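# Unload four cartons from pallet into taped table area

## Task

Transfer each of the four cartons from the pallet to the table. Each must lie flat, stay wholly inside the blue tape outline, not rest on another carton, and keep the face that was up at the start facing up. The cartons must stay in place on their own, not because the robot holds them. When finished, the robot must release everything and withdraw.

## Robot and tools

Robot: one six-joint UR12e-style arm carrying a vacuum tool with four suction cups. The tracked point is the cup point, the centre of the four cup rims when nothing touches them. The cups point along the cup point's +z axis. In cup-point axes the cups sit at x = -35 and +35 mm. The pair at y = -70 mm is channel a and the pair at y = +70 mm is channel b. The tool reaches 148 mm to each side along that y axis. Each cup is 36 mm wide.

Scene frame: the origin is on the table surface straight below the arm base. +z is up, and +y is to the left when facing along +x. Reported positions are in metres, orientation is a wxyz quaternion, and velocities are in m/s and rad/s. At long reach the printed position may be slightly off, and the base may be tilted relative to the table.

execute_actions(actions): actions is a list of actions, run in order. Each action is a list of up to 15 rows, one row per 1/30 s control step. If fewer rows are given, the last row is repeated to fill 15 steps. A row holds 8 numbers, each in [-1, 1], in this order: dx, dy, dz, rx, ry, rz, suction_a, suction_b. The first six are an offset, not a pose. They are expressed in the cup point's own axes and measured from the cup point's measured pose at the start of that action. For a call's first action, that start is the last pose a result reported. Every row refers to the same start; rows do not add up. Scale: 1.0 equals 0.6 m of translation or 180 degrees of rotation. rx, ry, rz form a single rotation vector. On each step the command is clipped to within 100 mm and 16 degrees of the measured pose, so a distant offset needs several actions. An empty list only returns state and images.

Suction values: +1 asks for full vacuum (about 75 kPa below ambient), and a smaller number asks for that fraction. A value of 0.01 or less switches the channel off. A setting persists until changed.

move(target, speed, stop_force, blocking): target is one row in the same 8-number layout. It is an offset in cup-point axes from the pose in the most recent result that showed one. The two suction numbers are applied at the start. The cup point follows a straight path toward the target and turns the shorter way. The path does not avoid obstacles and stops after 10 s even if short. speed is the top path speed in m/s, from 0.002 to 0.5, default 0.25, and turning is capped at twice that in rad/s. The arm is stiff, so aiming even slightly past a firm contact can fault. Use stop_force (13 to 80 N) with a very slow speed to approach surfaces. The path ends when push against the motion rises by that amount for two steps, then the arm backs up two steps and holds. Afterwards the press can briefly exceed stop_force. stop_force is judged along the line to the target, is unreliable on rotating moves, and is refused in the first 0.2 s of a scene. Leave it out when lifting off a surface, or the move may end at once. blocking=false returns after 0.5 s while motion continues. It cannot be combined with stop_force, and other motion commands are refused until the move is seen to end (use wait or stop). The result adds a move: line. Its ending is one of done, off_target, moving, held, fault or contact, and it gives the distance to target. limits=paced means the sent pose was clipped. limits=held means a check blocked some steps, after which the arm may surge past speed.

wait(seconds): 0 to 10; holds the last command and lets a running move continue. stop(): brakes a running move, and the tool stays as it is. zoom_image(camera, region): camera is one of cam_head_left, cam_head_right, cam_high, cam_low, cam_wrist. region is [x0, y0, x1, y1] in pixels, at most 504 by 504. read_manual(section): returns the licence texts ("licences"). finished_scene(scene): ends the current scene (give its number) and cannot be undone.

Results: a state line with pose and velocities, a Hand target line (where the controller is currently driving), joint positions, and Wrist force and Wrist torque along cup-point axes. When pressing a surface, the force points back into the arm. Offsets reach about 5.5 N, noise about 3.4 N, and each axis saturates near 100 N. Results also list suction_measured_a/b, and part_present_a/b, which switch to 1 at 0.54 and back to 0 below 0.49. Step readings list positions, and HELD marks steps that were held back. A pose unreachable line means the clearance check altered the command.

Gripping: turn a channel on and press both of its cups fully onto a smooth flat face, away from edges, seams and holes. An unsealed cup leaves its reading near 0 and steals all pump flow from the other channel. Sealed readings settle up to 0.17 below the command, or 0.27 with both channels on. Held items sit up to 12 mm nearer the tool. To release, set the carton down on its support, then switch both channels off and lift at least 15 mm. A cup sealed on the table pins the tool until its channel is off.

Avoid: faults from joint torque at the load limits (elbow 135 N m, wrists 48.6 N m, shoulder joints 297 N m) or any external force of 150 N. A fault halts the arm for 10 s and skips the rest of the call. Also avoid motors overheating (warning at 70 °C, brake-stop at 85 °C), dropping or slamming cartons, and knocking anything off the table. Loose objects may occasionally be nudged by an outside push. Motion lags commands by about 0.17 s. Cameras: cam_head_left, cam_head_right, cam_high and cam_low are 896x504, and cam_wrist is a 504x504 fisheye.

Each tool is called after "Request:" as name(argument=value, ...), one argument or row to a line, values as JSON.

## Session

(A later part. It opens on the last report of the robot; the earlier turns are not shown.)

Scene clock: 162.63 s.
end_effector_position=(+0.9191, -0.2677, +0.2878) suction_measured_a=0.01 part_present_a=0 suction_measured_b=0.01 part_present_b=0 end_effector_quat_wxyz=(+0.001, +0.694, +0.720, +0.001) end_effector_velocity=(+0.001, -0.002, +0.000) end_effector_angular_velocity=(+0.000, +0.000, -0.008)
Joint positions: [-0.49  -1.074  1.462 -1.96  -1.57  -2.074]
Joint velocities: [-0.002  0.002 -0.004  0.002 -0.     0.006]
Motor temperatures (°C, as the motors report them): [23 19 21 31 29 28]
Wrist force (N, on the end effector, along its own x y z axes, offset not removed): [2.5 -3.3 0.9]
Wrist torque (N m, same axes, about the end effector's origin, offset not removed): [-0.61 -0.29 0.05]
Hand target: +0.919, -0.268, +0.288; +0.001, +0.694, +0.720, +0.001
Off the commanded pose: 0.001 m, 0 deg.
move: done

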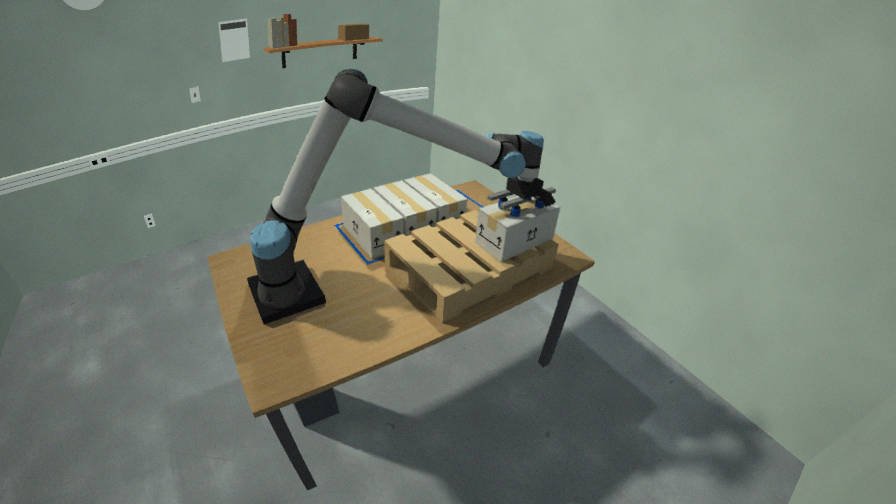

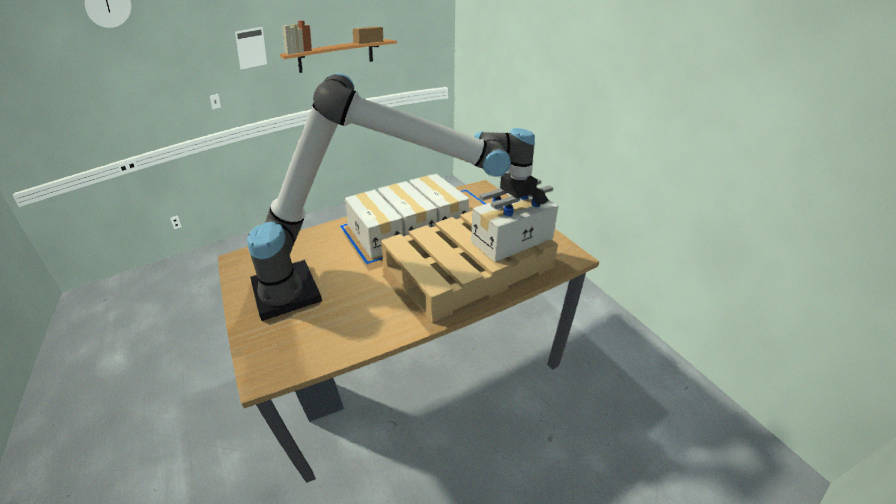

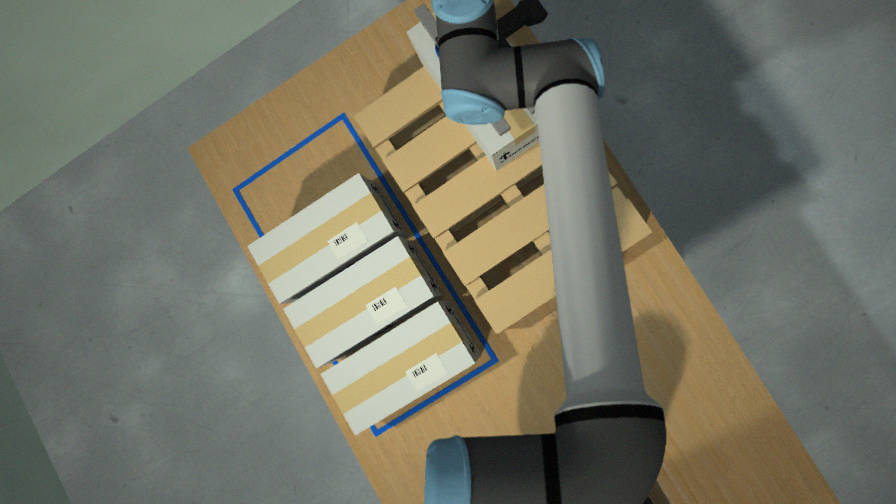

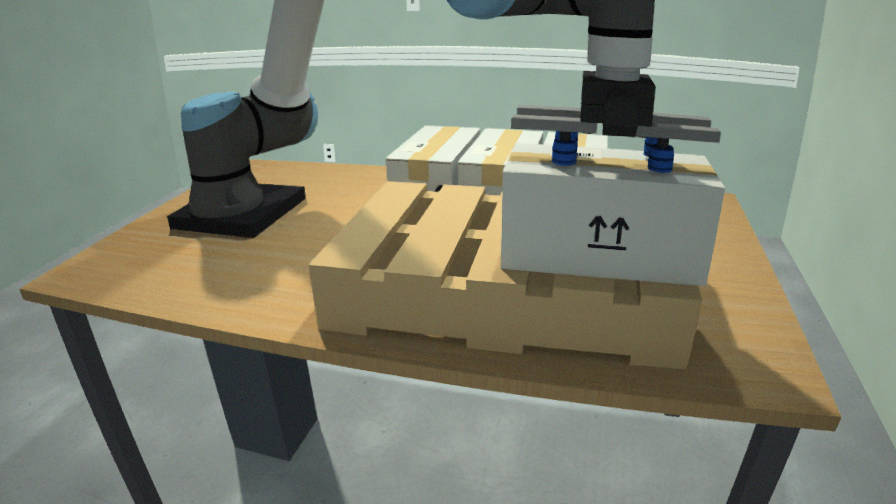

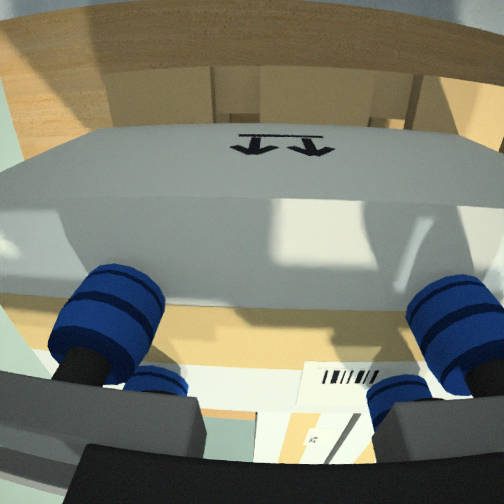

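Request:
execute_actions(
  actions=[],
)

Request:
execute_actions(
  actions=[
    [[0,0.002,0.019,0,0,0,0,0]],
    [[0,0,0.002,0,0,0,1,1]],
    [[0,0,0,0,0,0,1,1]],
  ],
)

Scene clock: 175.70 s.
end_effector_position=(+0.9192, -0.2681, +0.2878) suction_measured_a=0.01 part_present_a=0 suction_measured_b=0.01 part_present_b=0 end_effector_quat_wxyz=(+0.001, +0.694, +0.720, +0.001) end_effector_velocity=(-0.000, -0.000, -0.000) end_effector_angular_velocity=(+0.001, +0.000, -0.000)
Joint positions: [-0.49  -1.074  1.461 -1.96  -1.57  -2.073]
Joint velocities: [-0.    -0.     0.     0.     0.001 -0.   ]
Motor temperatures (°C, as the motors report them): [23 19 21 31 29 28]
Wrist force (N, on the end effector, along its own x y z axes, offset not removed): [1.1 -1.2 -5.2]
Wrist torque (N m, same axes, about the end effector's origin, offset not removed): [-0.24 -0.25 0.13]
Hand target: +0.919, -0.268, +0.288; +0.001, +0.694, +0.720, +0.001
Off the commanded pose: 0.000 m, 0 deg.

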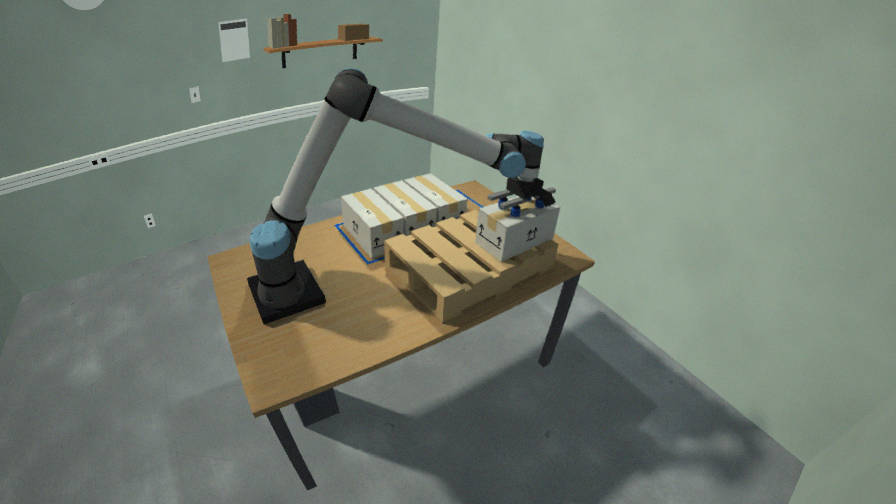

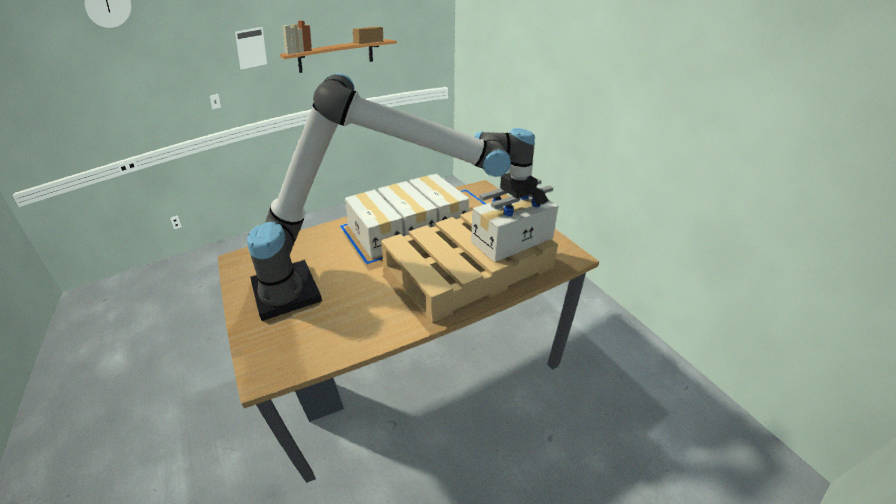

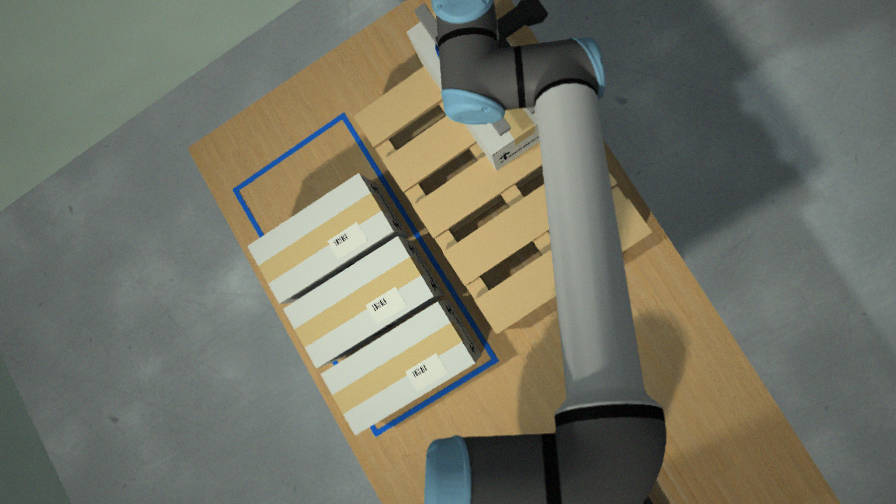

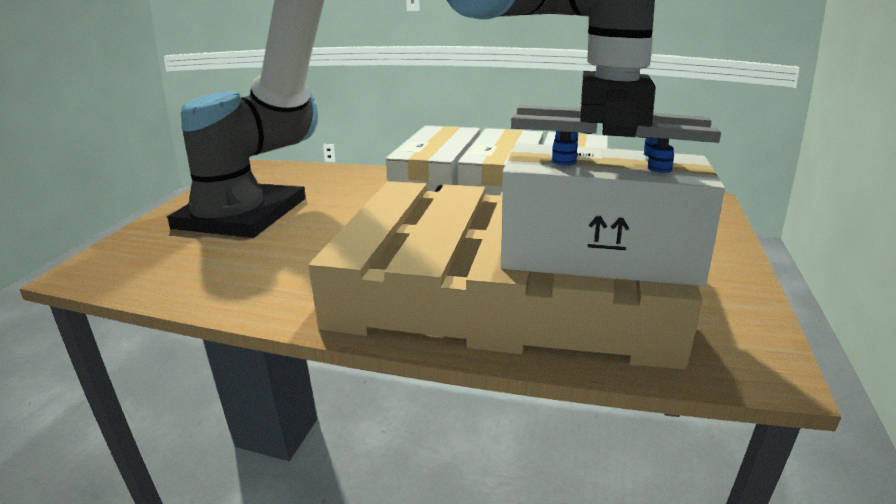

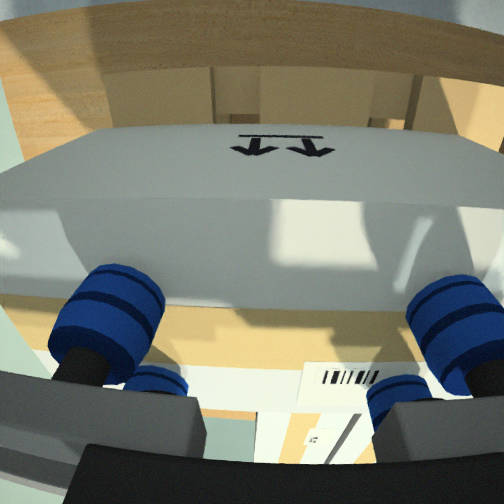

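Scene clock: 177.20 s.
end_effector_position=(+0.9203, -0.2681, +0.2755) suction_measured_a=0.73 part_present_a=1 suction_measured_b=0.73 part_present_b=1 end_effector_quat_wxyz=(+0.001, +0.694, +0.720, +0.001) end_effector_velocity=(+0.000, -0.000, +0.001) end_effector_angular_velocity=(-0.000, -0.001, +0.000)
Joint positions: [-0.489 -1.065  1.47  -1.978 -1.57  -2.072]
Joint velocities: [-0.    -0.    -0.001  0.     0.    -0.   ]
Motor temperatures (°C, as the motors report them): [23 19 21 31 29 28]
Wrist force (N, on the end effector, along its own x y z axes, offset not removed): [0.3 -2.2 20.5]
Wrist torque (N m, same axes, about the end effector's origin, offset not removed): [-0.74 -0.13 0.22]
Hand target: +0.920, -0.268, +0.275; +0.001, +0.694, +0.720, +0.001
Off the commanded pose: 0.000 m, 0 deg.
Step readings (end_effector_position; steps 1 to 15: 1st action; 16 to 30: 2nd action; 31 to 45: 3rd action):
0: (+0.9192, -0.2681, +0.2878)
1: (+0.9192, -0.2681, +0.2878)
2: (+0.9194, -0.2682, +0.2866)
4: (+0.9196, -0.2683, +0.2827)
8: (+0.9201, -0.2683, +0.2787)
15: (+0.9203, -0.2681, +0.2769)
16: (+0.9203, -0.2681, +0.2768)
17: (+0.9203, -0.2681, +0.2766)
19: (+0.9202, -0.2681, +0.2760)
23: (+0.9202, -0.2680, +0.2755)
30: (+0.9203, -0.2681, +0.2755)
31: (+0.9203, -0.2681, +0.2755)
32: (+0.9203, -0.2681, +0.2755)
34: (+0.9203, -0.2681, +0.2755)
38: (+0.9203, -0.2681, +0.2755)
45: end_effector_position above

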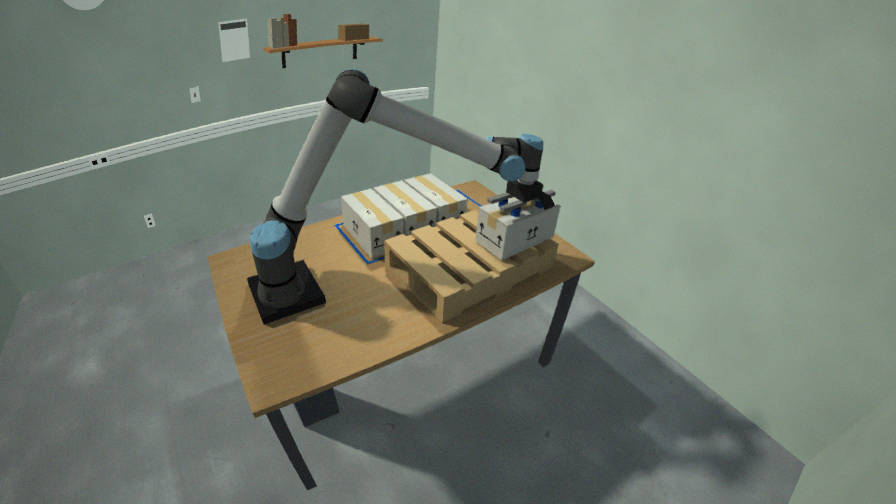

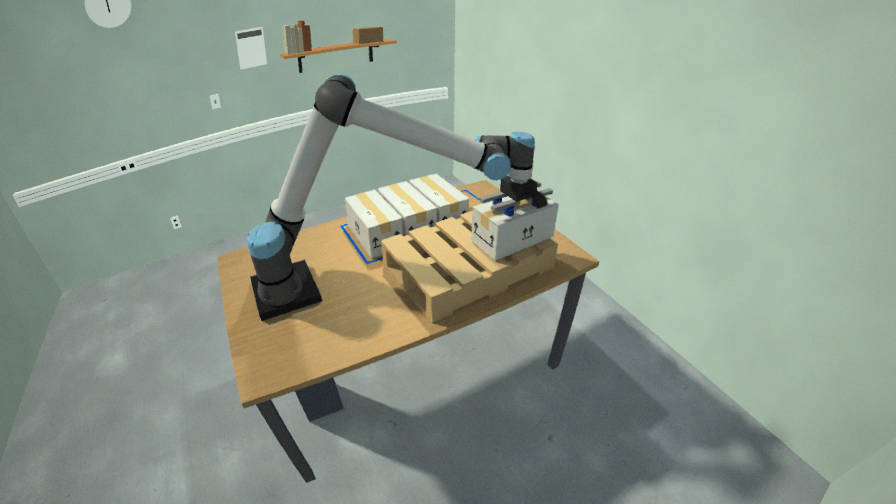

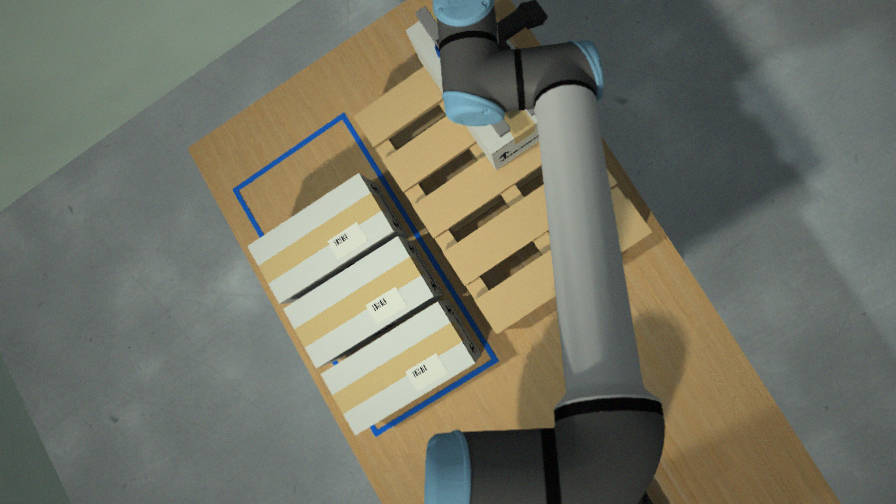

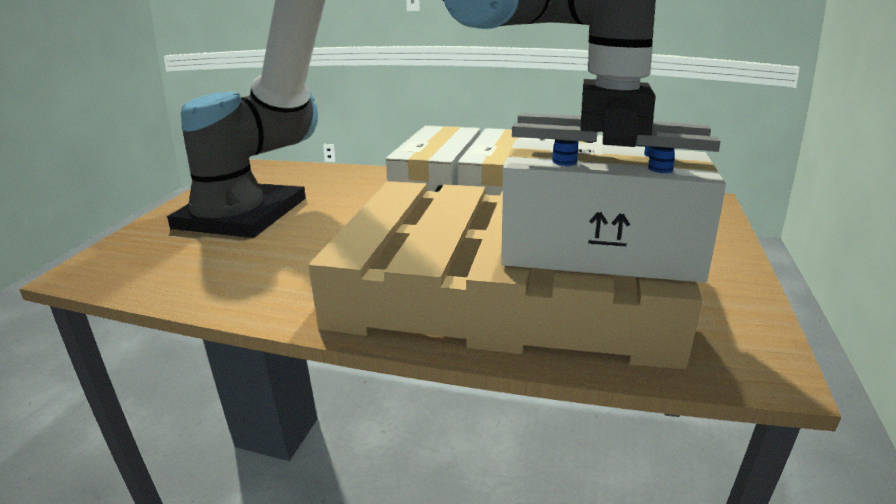

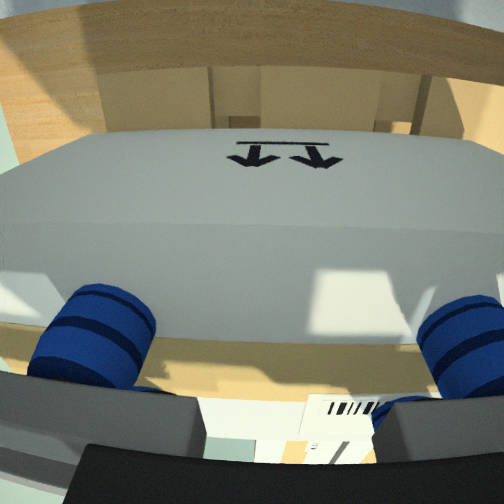

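Request:
move(
  target=[0,0,-0.095,0,0,0,1,1],
  speed=0.14,
)

Request:
move(
  target=[0.816,0.176,0,0,0,-0.4885,1,1],
  speed=0.5,
)

Scene clock: 182.57 s.
end_effector_position=(+0.9202, -0.2681, +0.3322) suction_measured_a=0.76 part_present_a=1 suction_measured_b=0.76 part_present_b=1 end_effector_quat_wxyz=(+0.001, +0.694, +0.720, +0.001) end_effector_velocity=(+0.000, +0.000, +0.002) end_effector_angular_velocity=(-0.000, +0.001, +0.000)
Joint positions: [-0.489 -1.098  1.415 -1.889 -1.57  -2.072]
Joint velocities: [ 0.001 -0.    -0.004  0.004 -0.     0.   ]
Motor temperatures (°C, as the motors report them): [23 19 21 31 29 28]
Wrist force (N, on the end effector, along its own x y z axes, offset not removed): [-0.2 -2.1 20.2]
Wrist torque (N m, same axes, about the end effector's origin, offset not removed): [-0.69 -0.03 0.07]
Hand target: +0.920, -0.268, +0.332; +0.001, +0.694, +0.720, +0.001
Off the commanded pose: 0.000 m, 0 deg.
move: done

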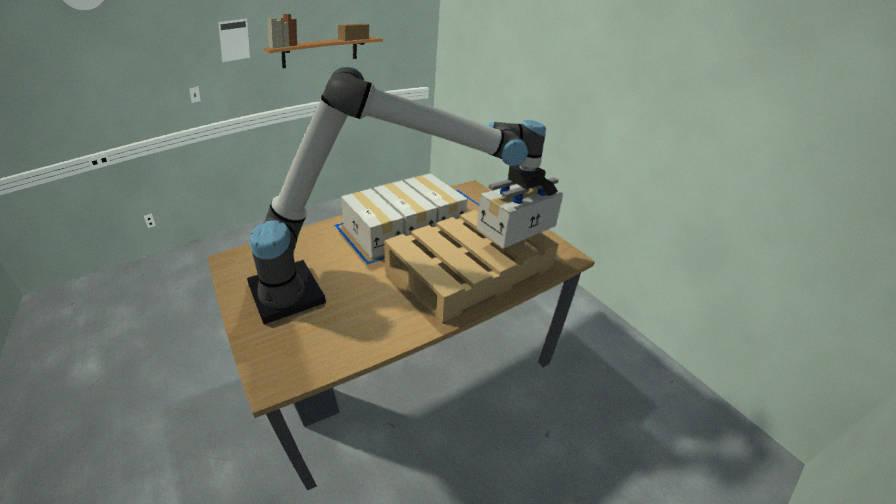

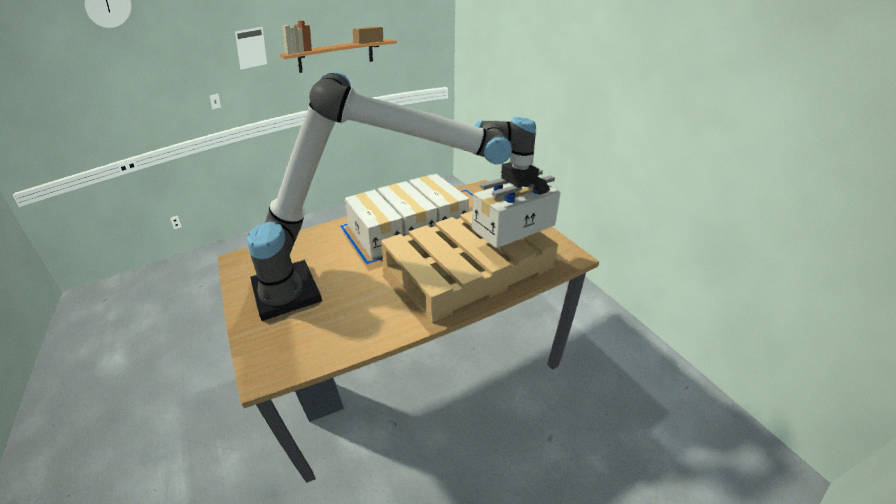

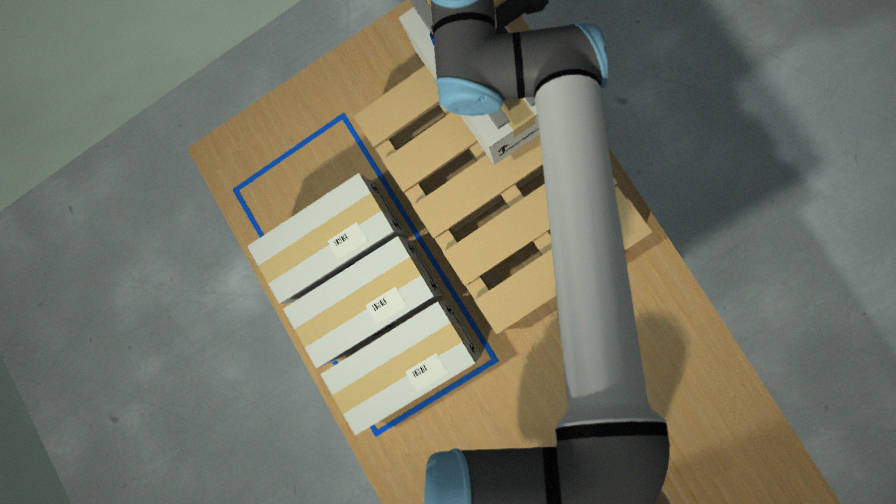

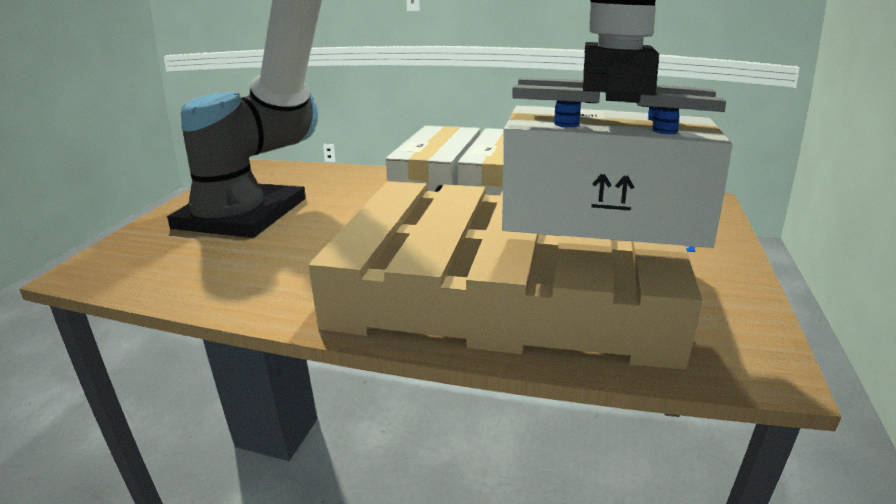

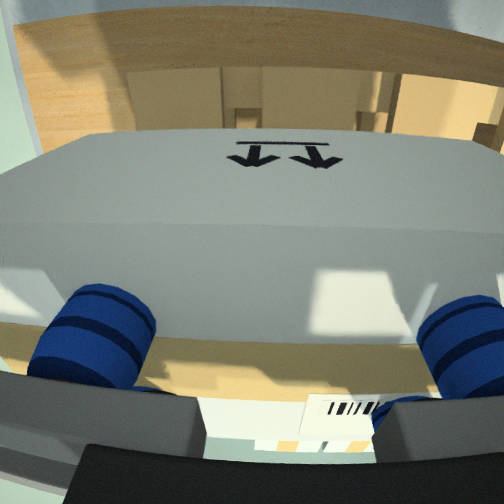

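Scene clock: 184.90 s.
end_effector_position=(+1.0083, +0.2244, +0.3327) suction_measured_a=0.76 part_present_a=1 suction_measured_b=0.76 part_present_b=1 end_effector_quat_wxyz=(+0.001, +0.001, +1.000, +0.000) end_effector_velocity=(+0.001, +0.002, -0.000) end_effector_angular_velocity=(+0.001, +0.001, +0.007)
Joint positions: [ 0.026 -0.975  1.222 -1.82  -1.571 -3.09 ]
Joint velocities: [ 0.002  0.003 -0.005  0.003  0.001 -0.006]
Motor temperatures (°C, as the motors report them): [23 19 21 31 29 28]
Wrist force (N, on the end effector, along its own x y z axes, offset not removed): [0.1 -1.2 20.7]
Wrist torque (N m, same axes, about the end effector's origin, offset not removed): [-0.65 0.00 0.14]
Hand target: +1.008, +0.225, +0.333; +0.001, +0.000, +1.000, +0.000
Off the commanded pose: 0.001 m, 0 deg.
move: done

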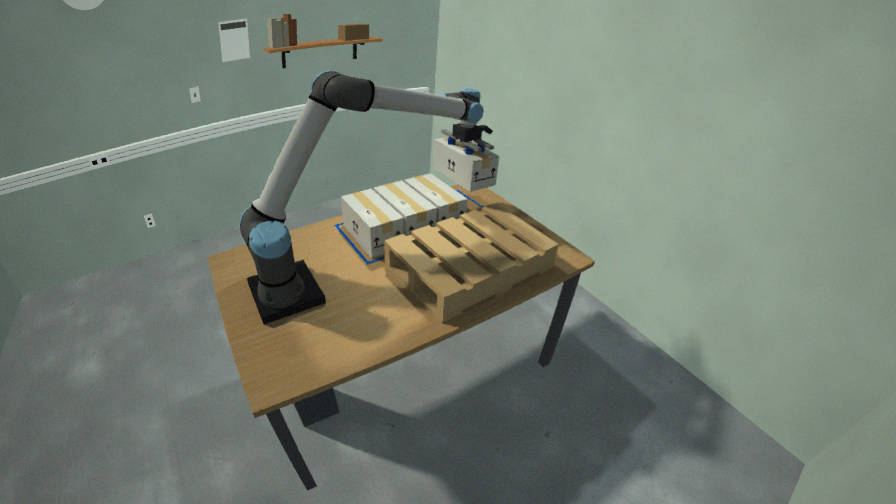

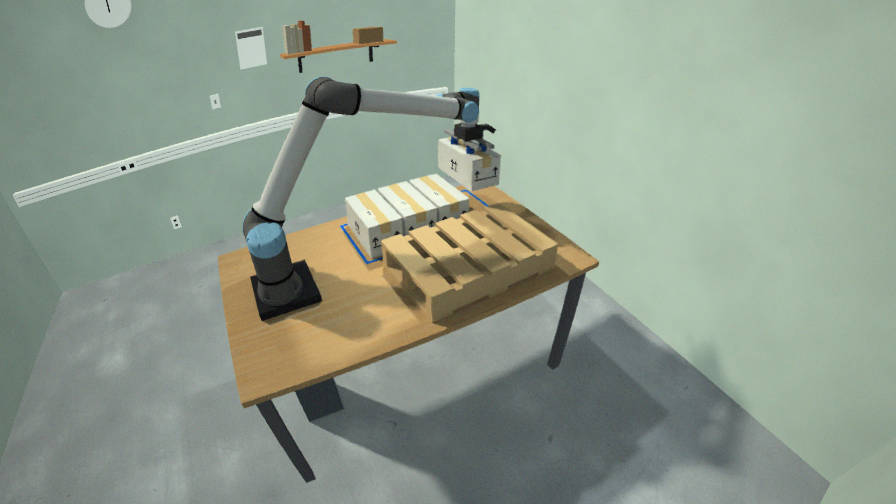

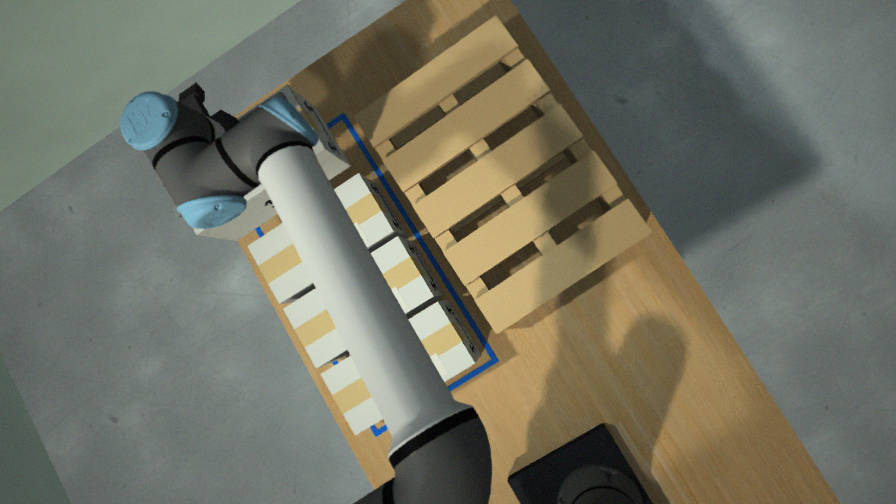

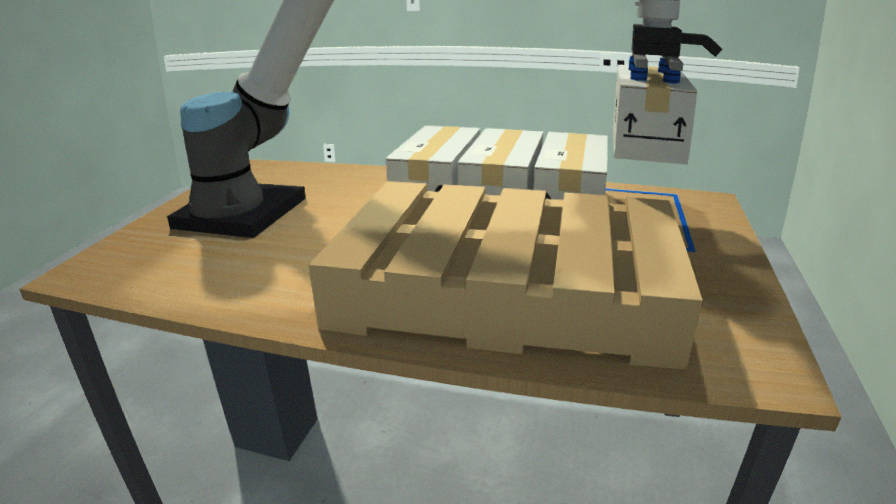

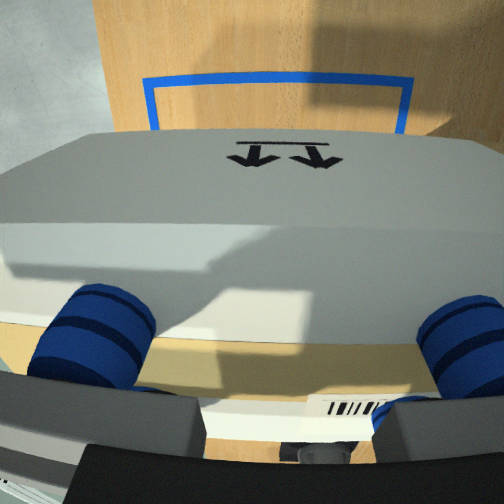

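Request:
move(
  target=[0,0.001,0.303,0,0,0,1,1],
  speed=0.2,
)

Scene clock: 189.93 s.
end_effector_position=(+1.0085, +0.2251, +0.1513) suction_measured_a=0.76 part_present_a=1 suction_measured_b=0.76 part_present_b=1 end_effector_quat_wxyz=(+0.001, +0.001, +1.000, +0.000) end_effector_velocity=(+0.000, -0.000, -0.003) end_effector_angular_velocity=(-0.001, -0.000, -0.000)
Joint positions: [ 0.027 -0.861  1.37  -2.082 -1.571 -3.09 ]
Joint velocities: [-0.     0.003  0.001 -0.004 -0.001  0.   ]
Motor temperatures (°C, as the motors report them): [23 19 21 31 29 28]
Wrist force (N, on the end effector, along its own x y z axes, offset not removed): [3.5 0.9 20.3]
Wrist torque (N m, same axes, about the end effector's origin, offset not removed): [-0.31 -0.52 0.06]
Hand target: +1.008, +0.225, +0.151; +0.001, +0.001, +1.000, +0.000
Off the commanded pose: 0.000 m, 0 deg.
move: done

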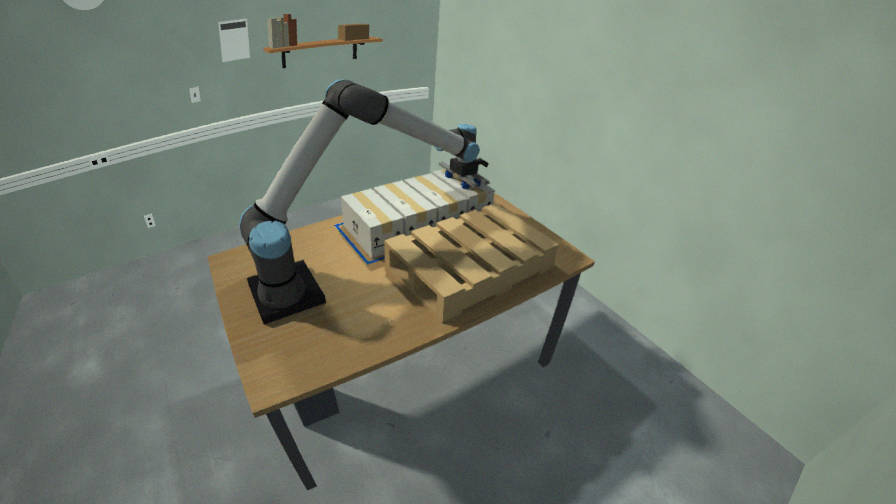

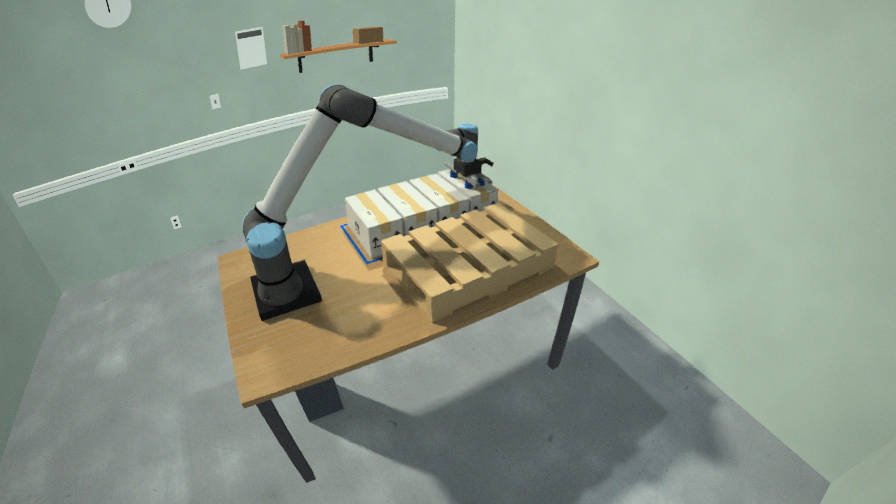

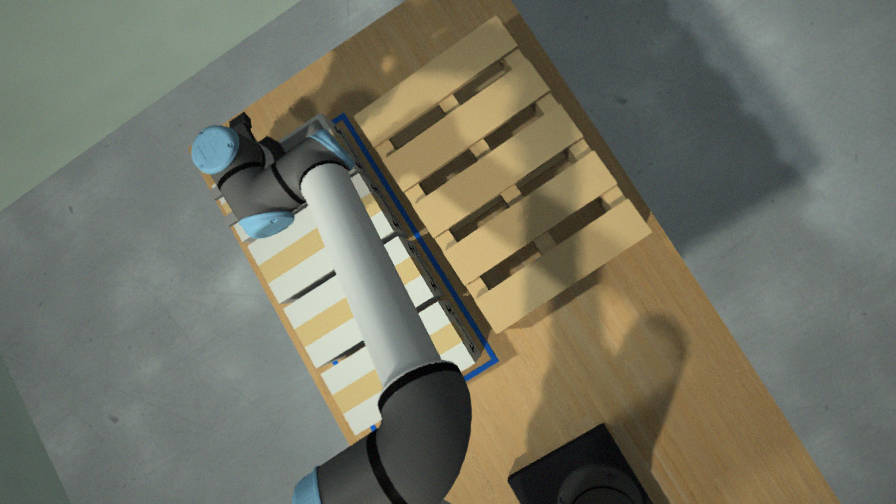

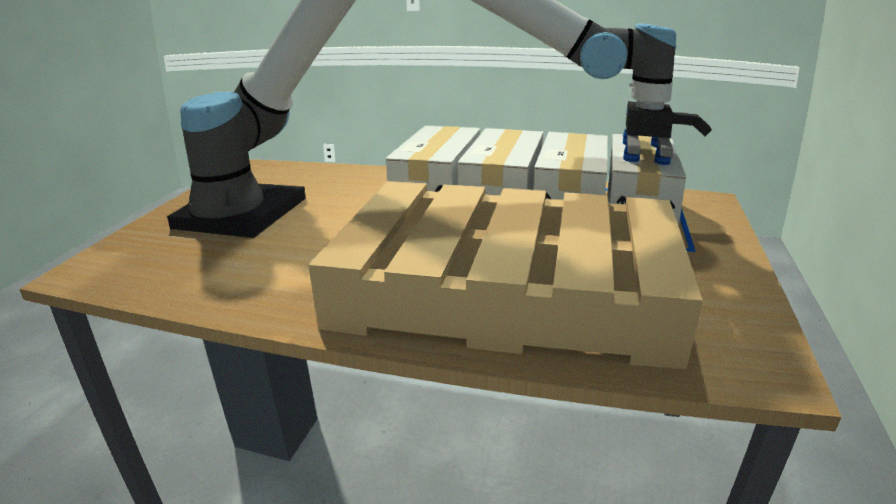

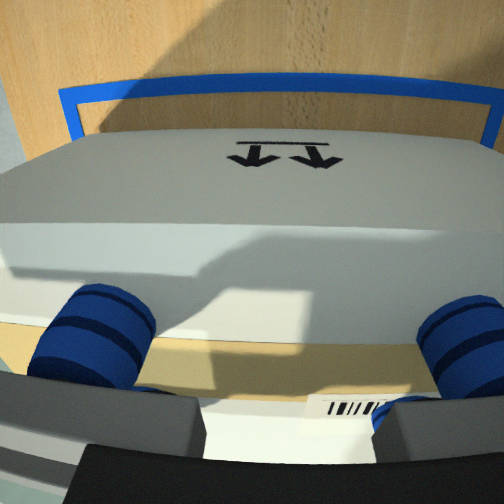

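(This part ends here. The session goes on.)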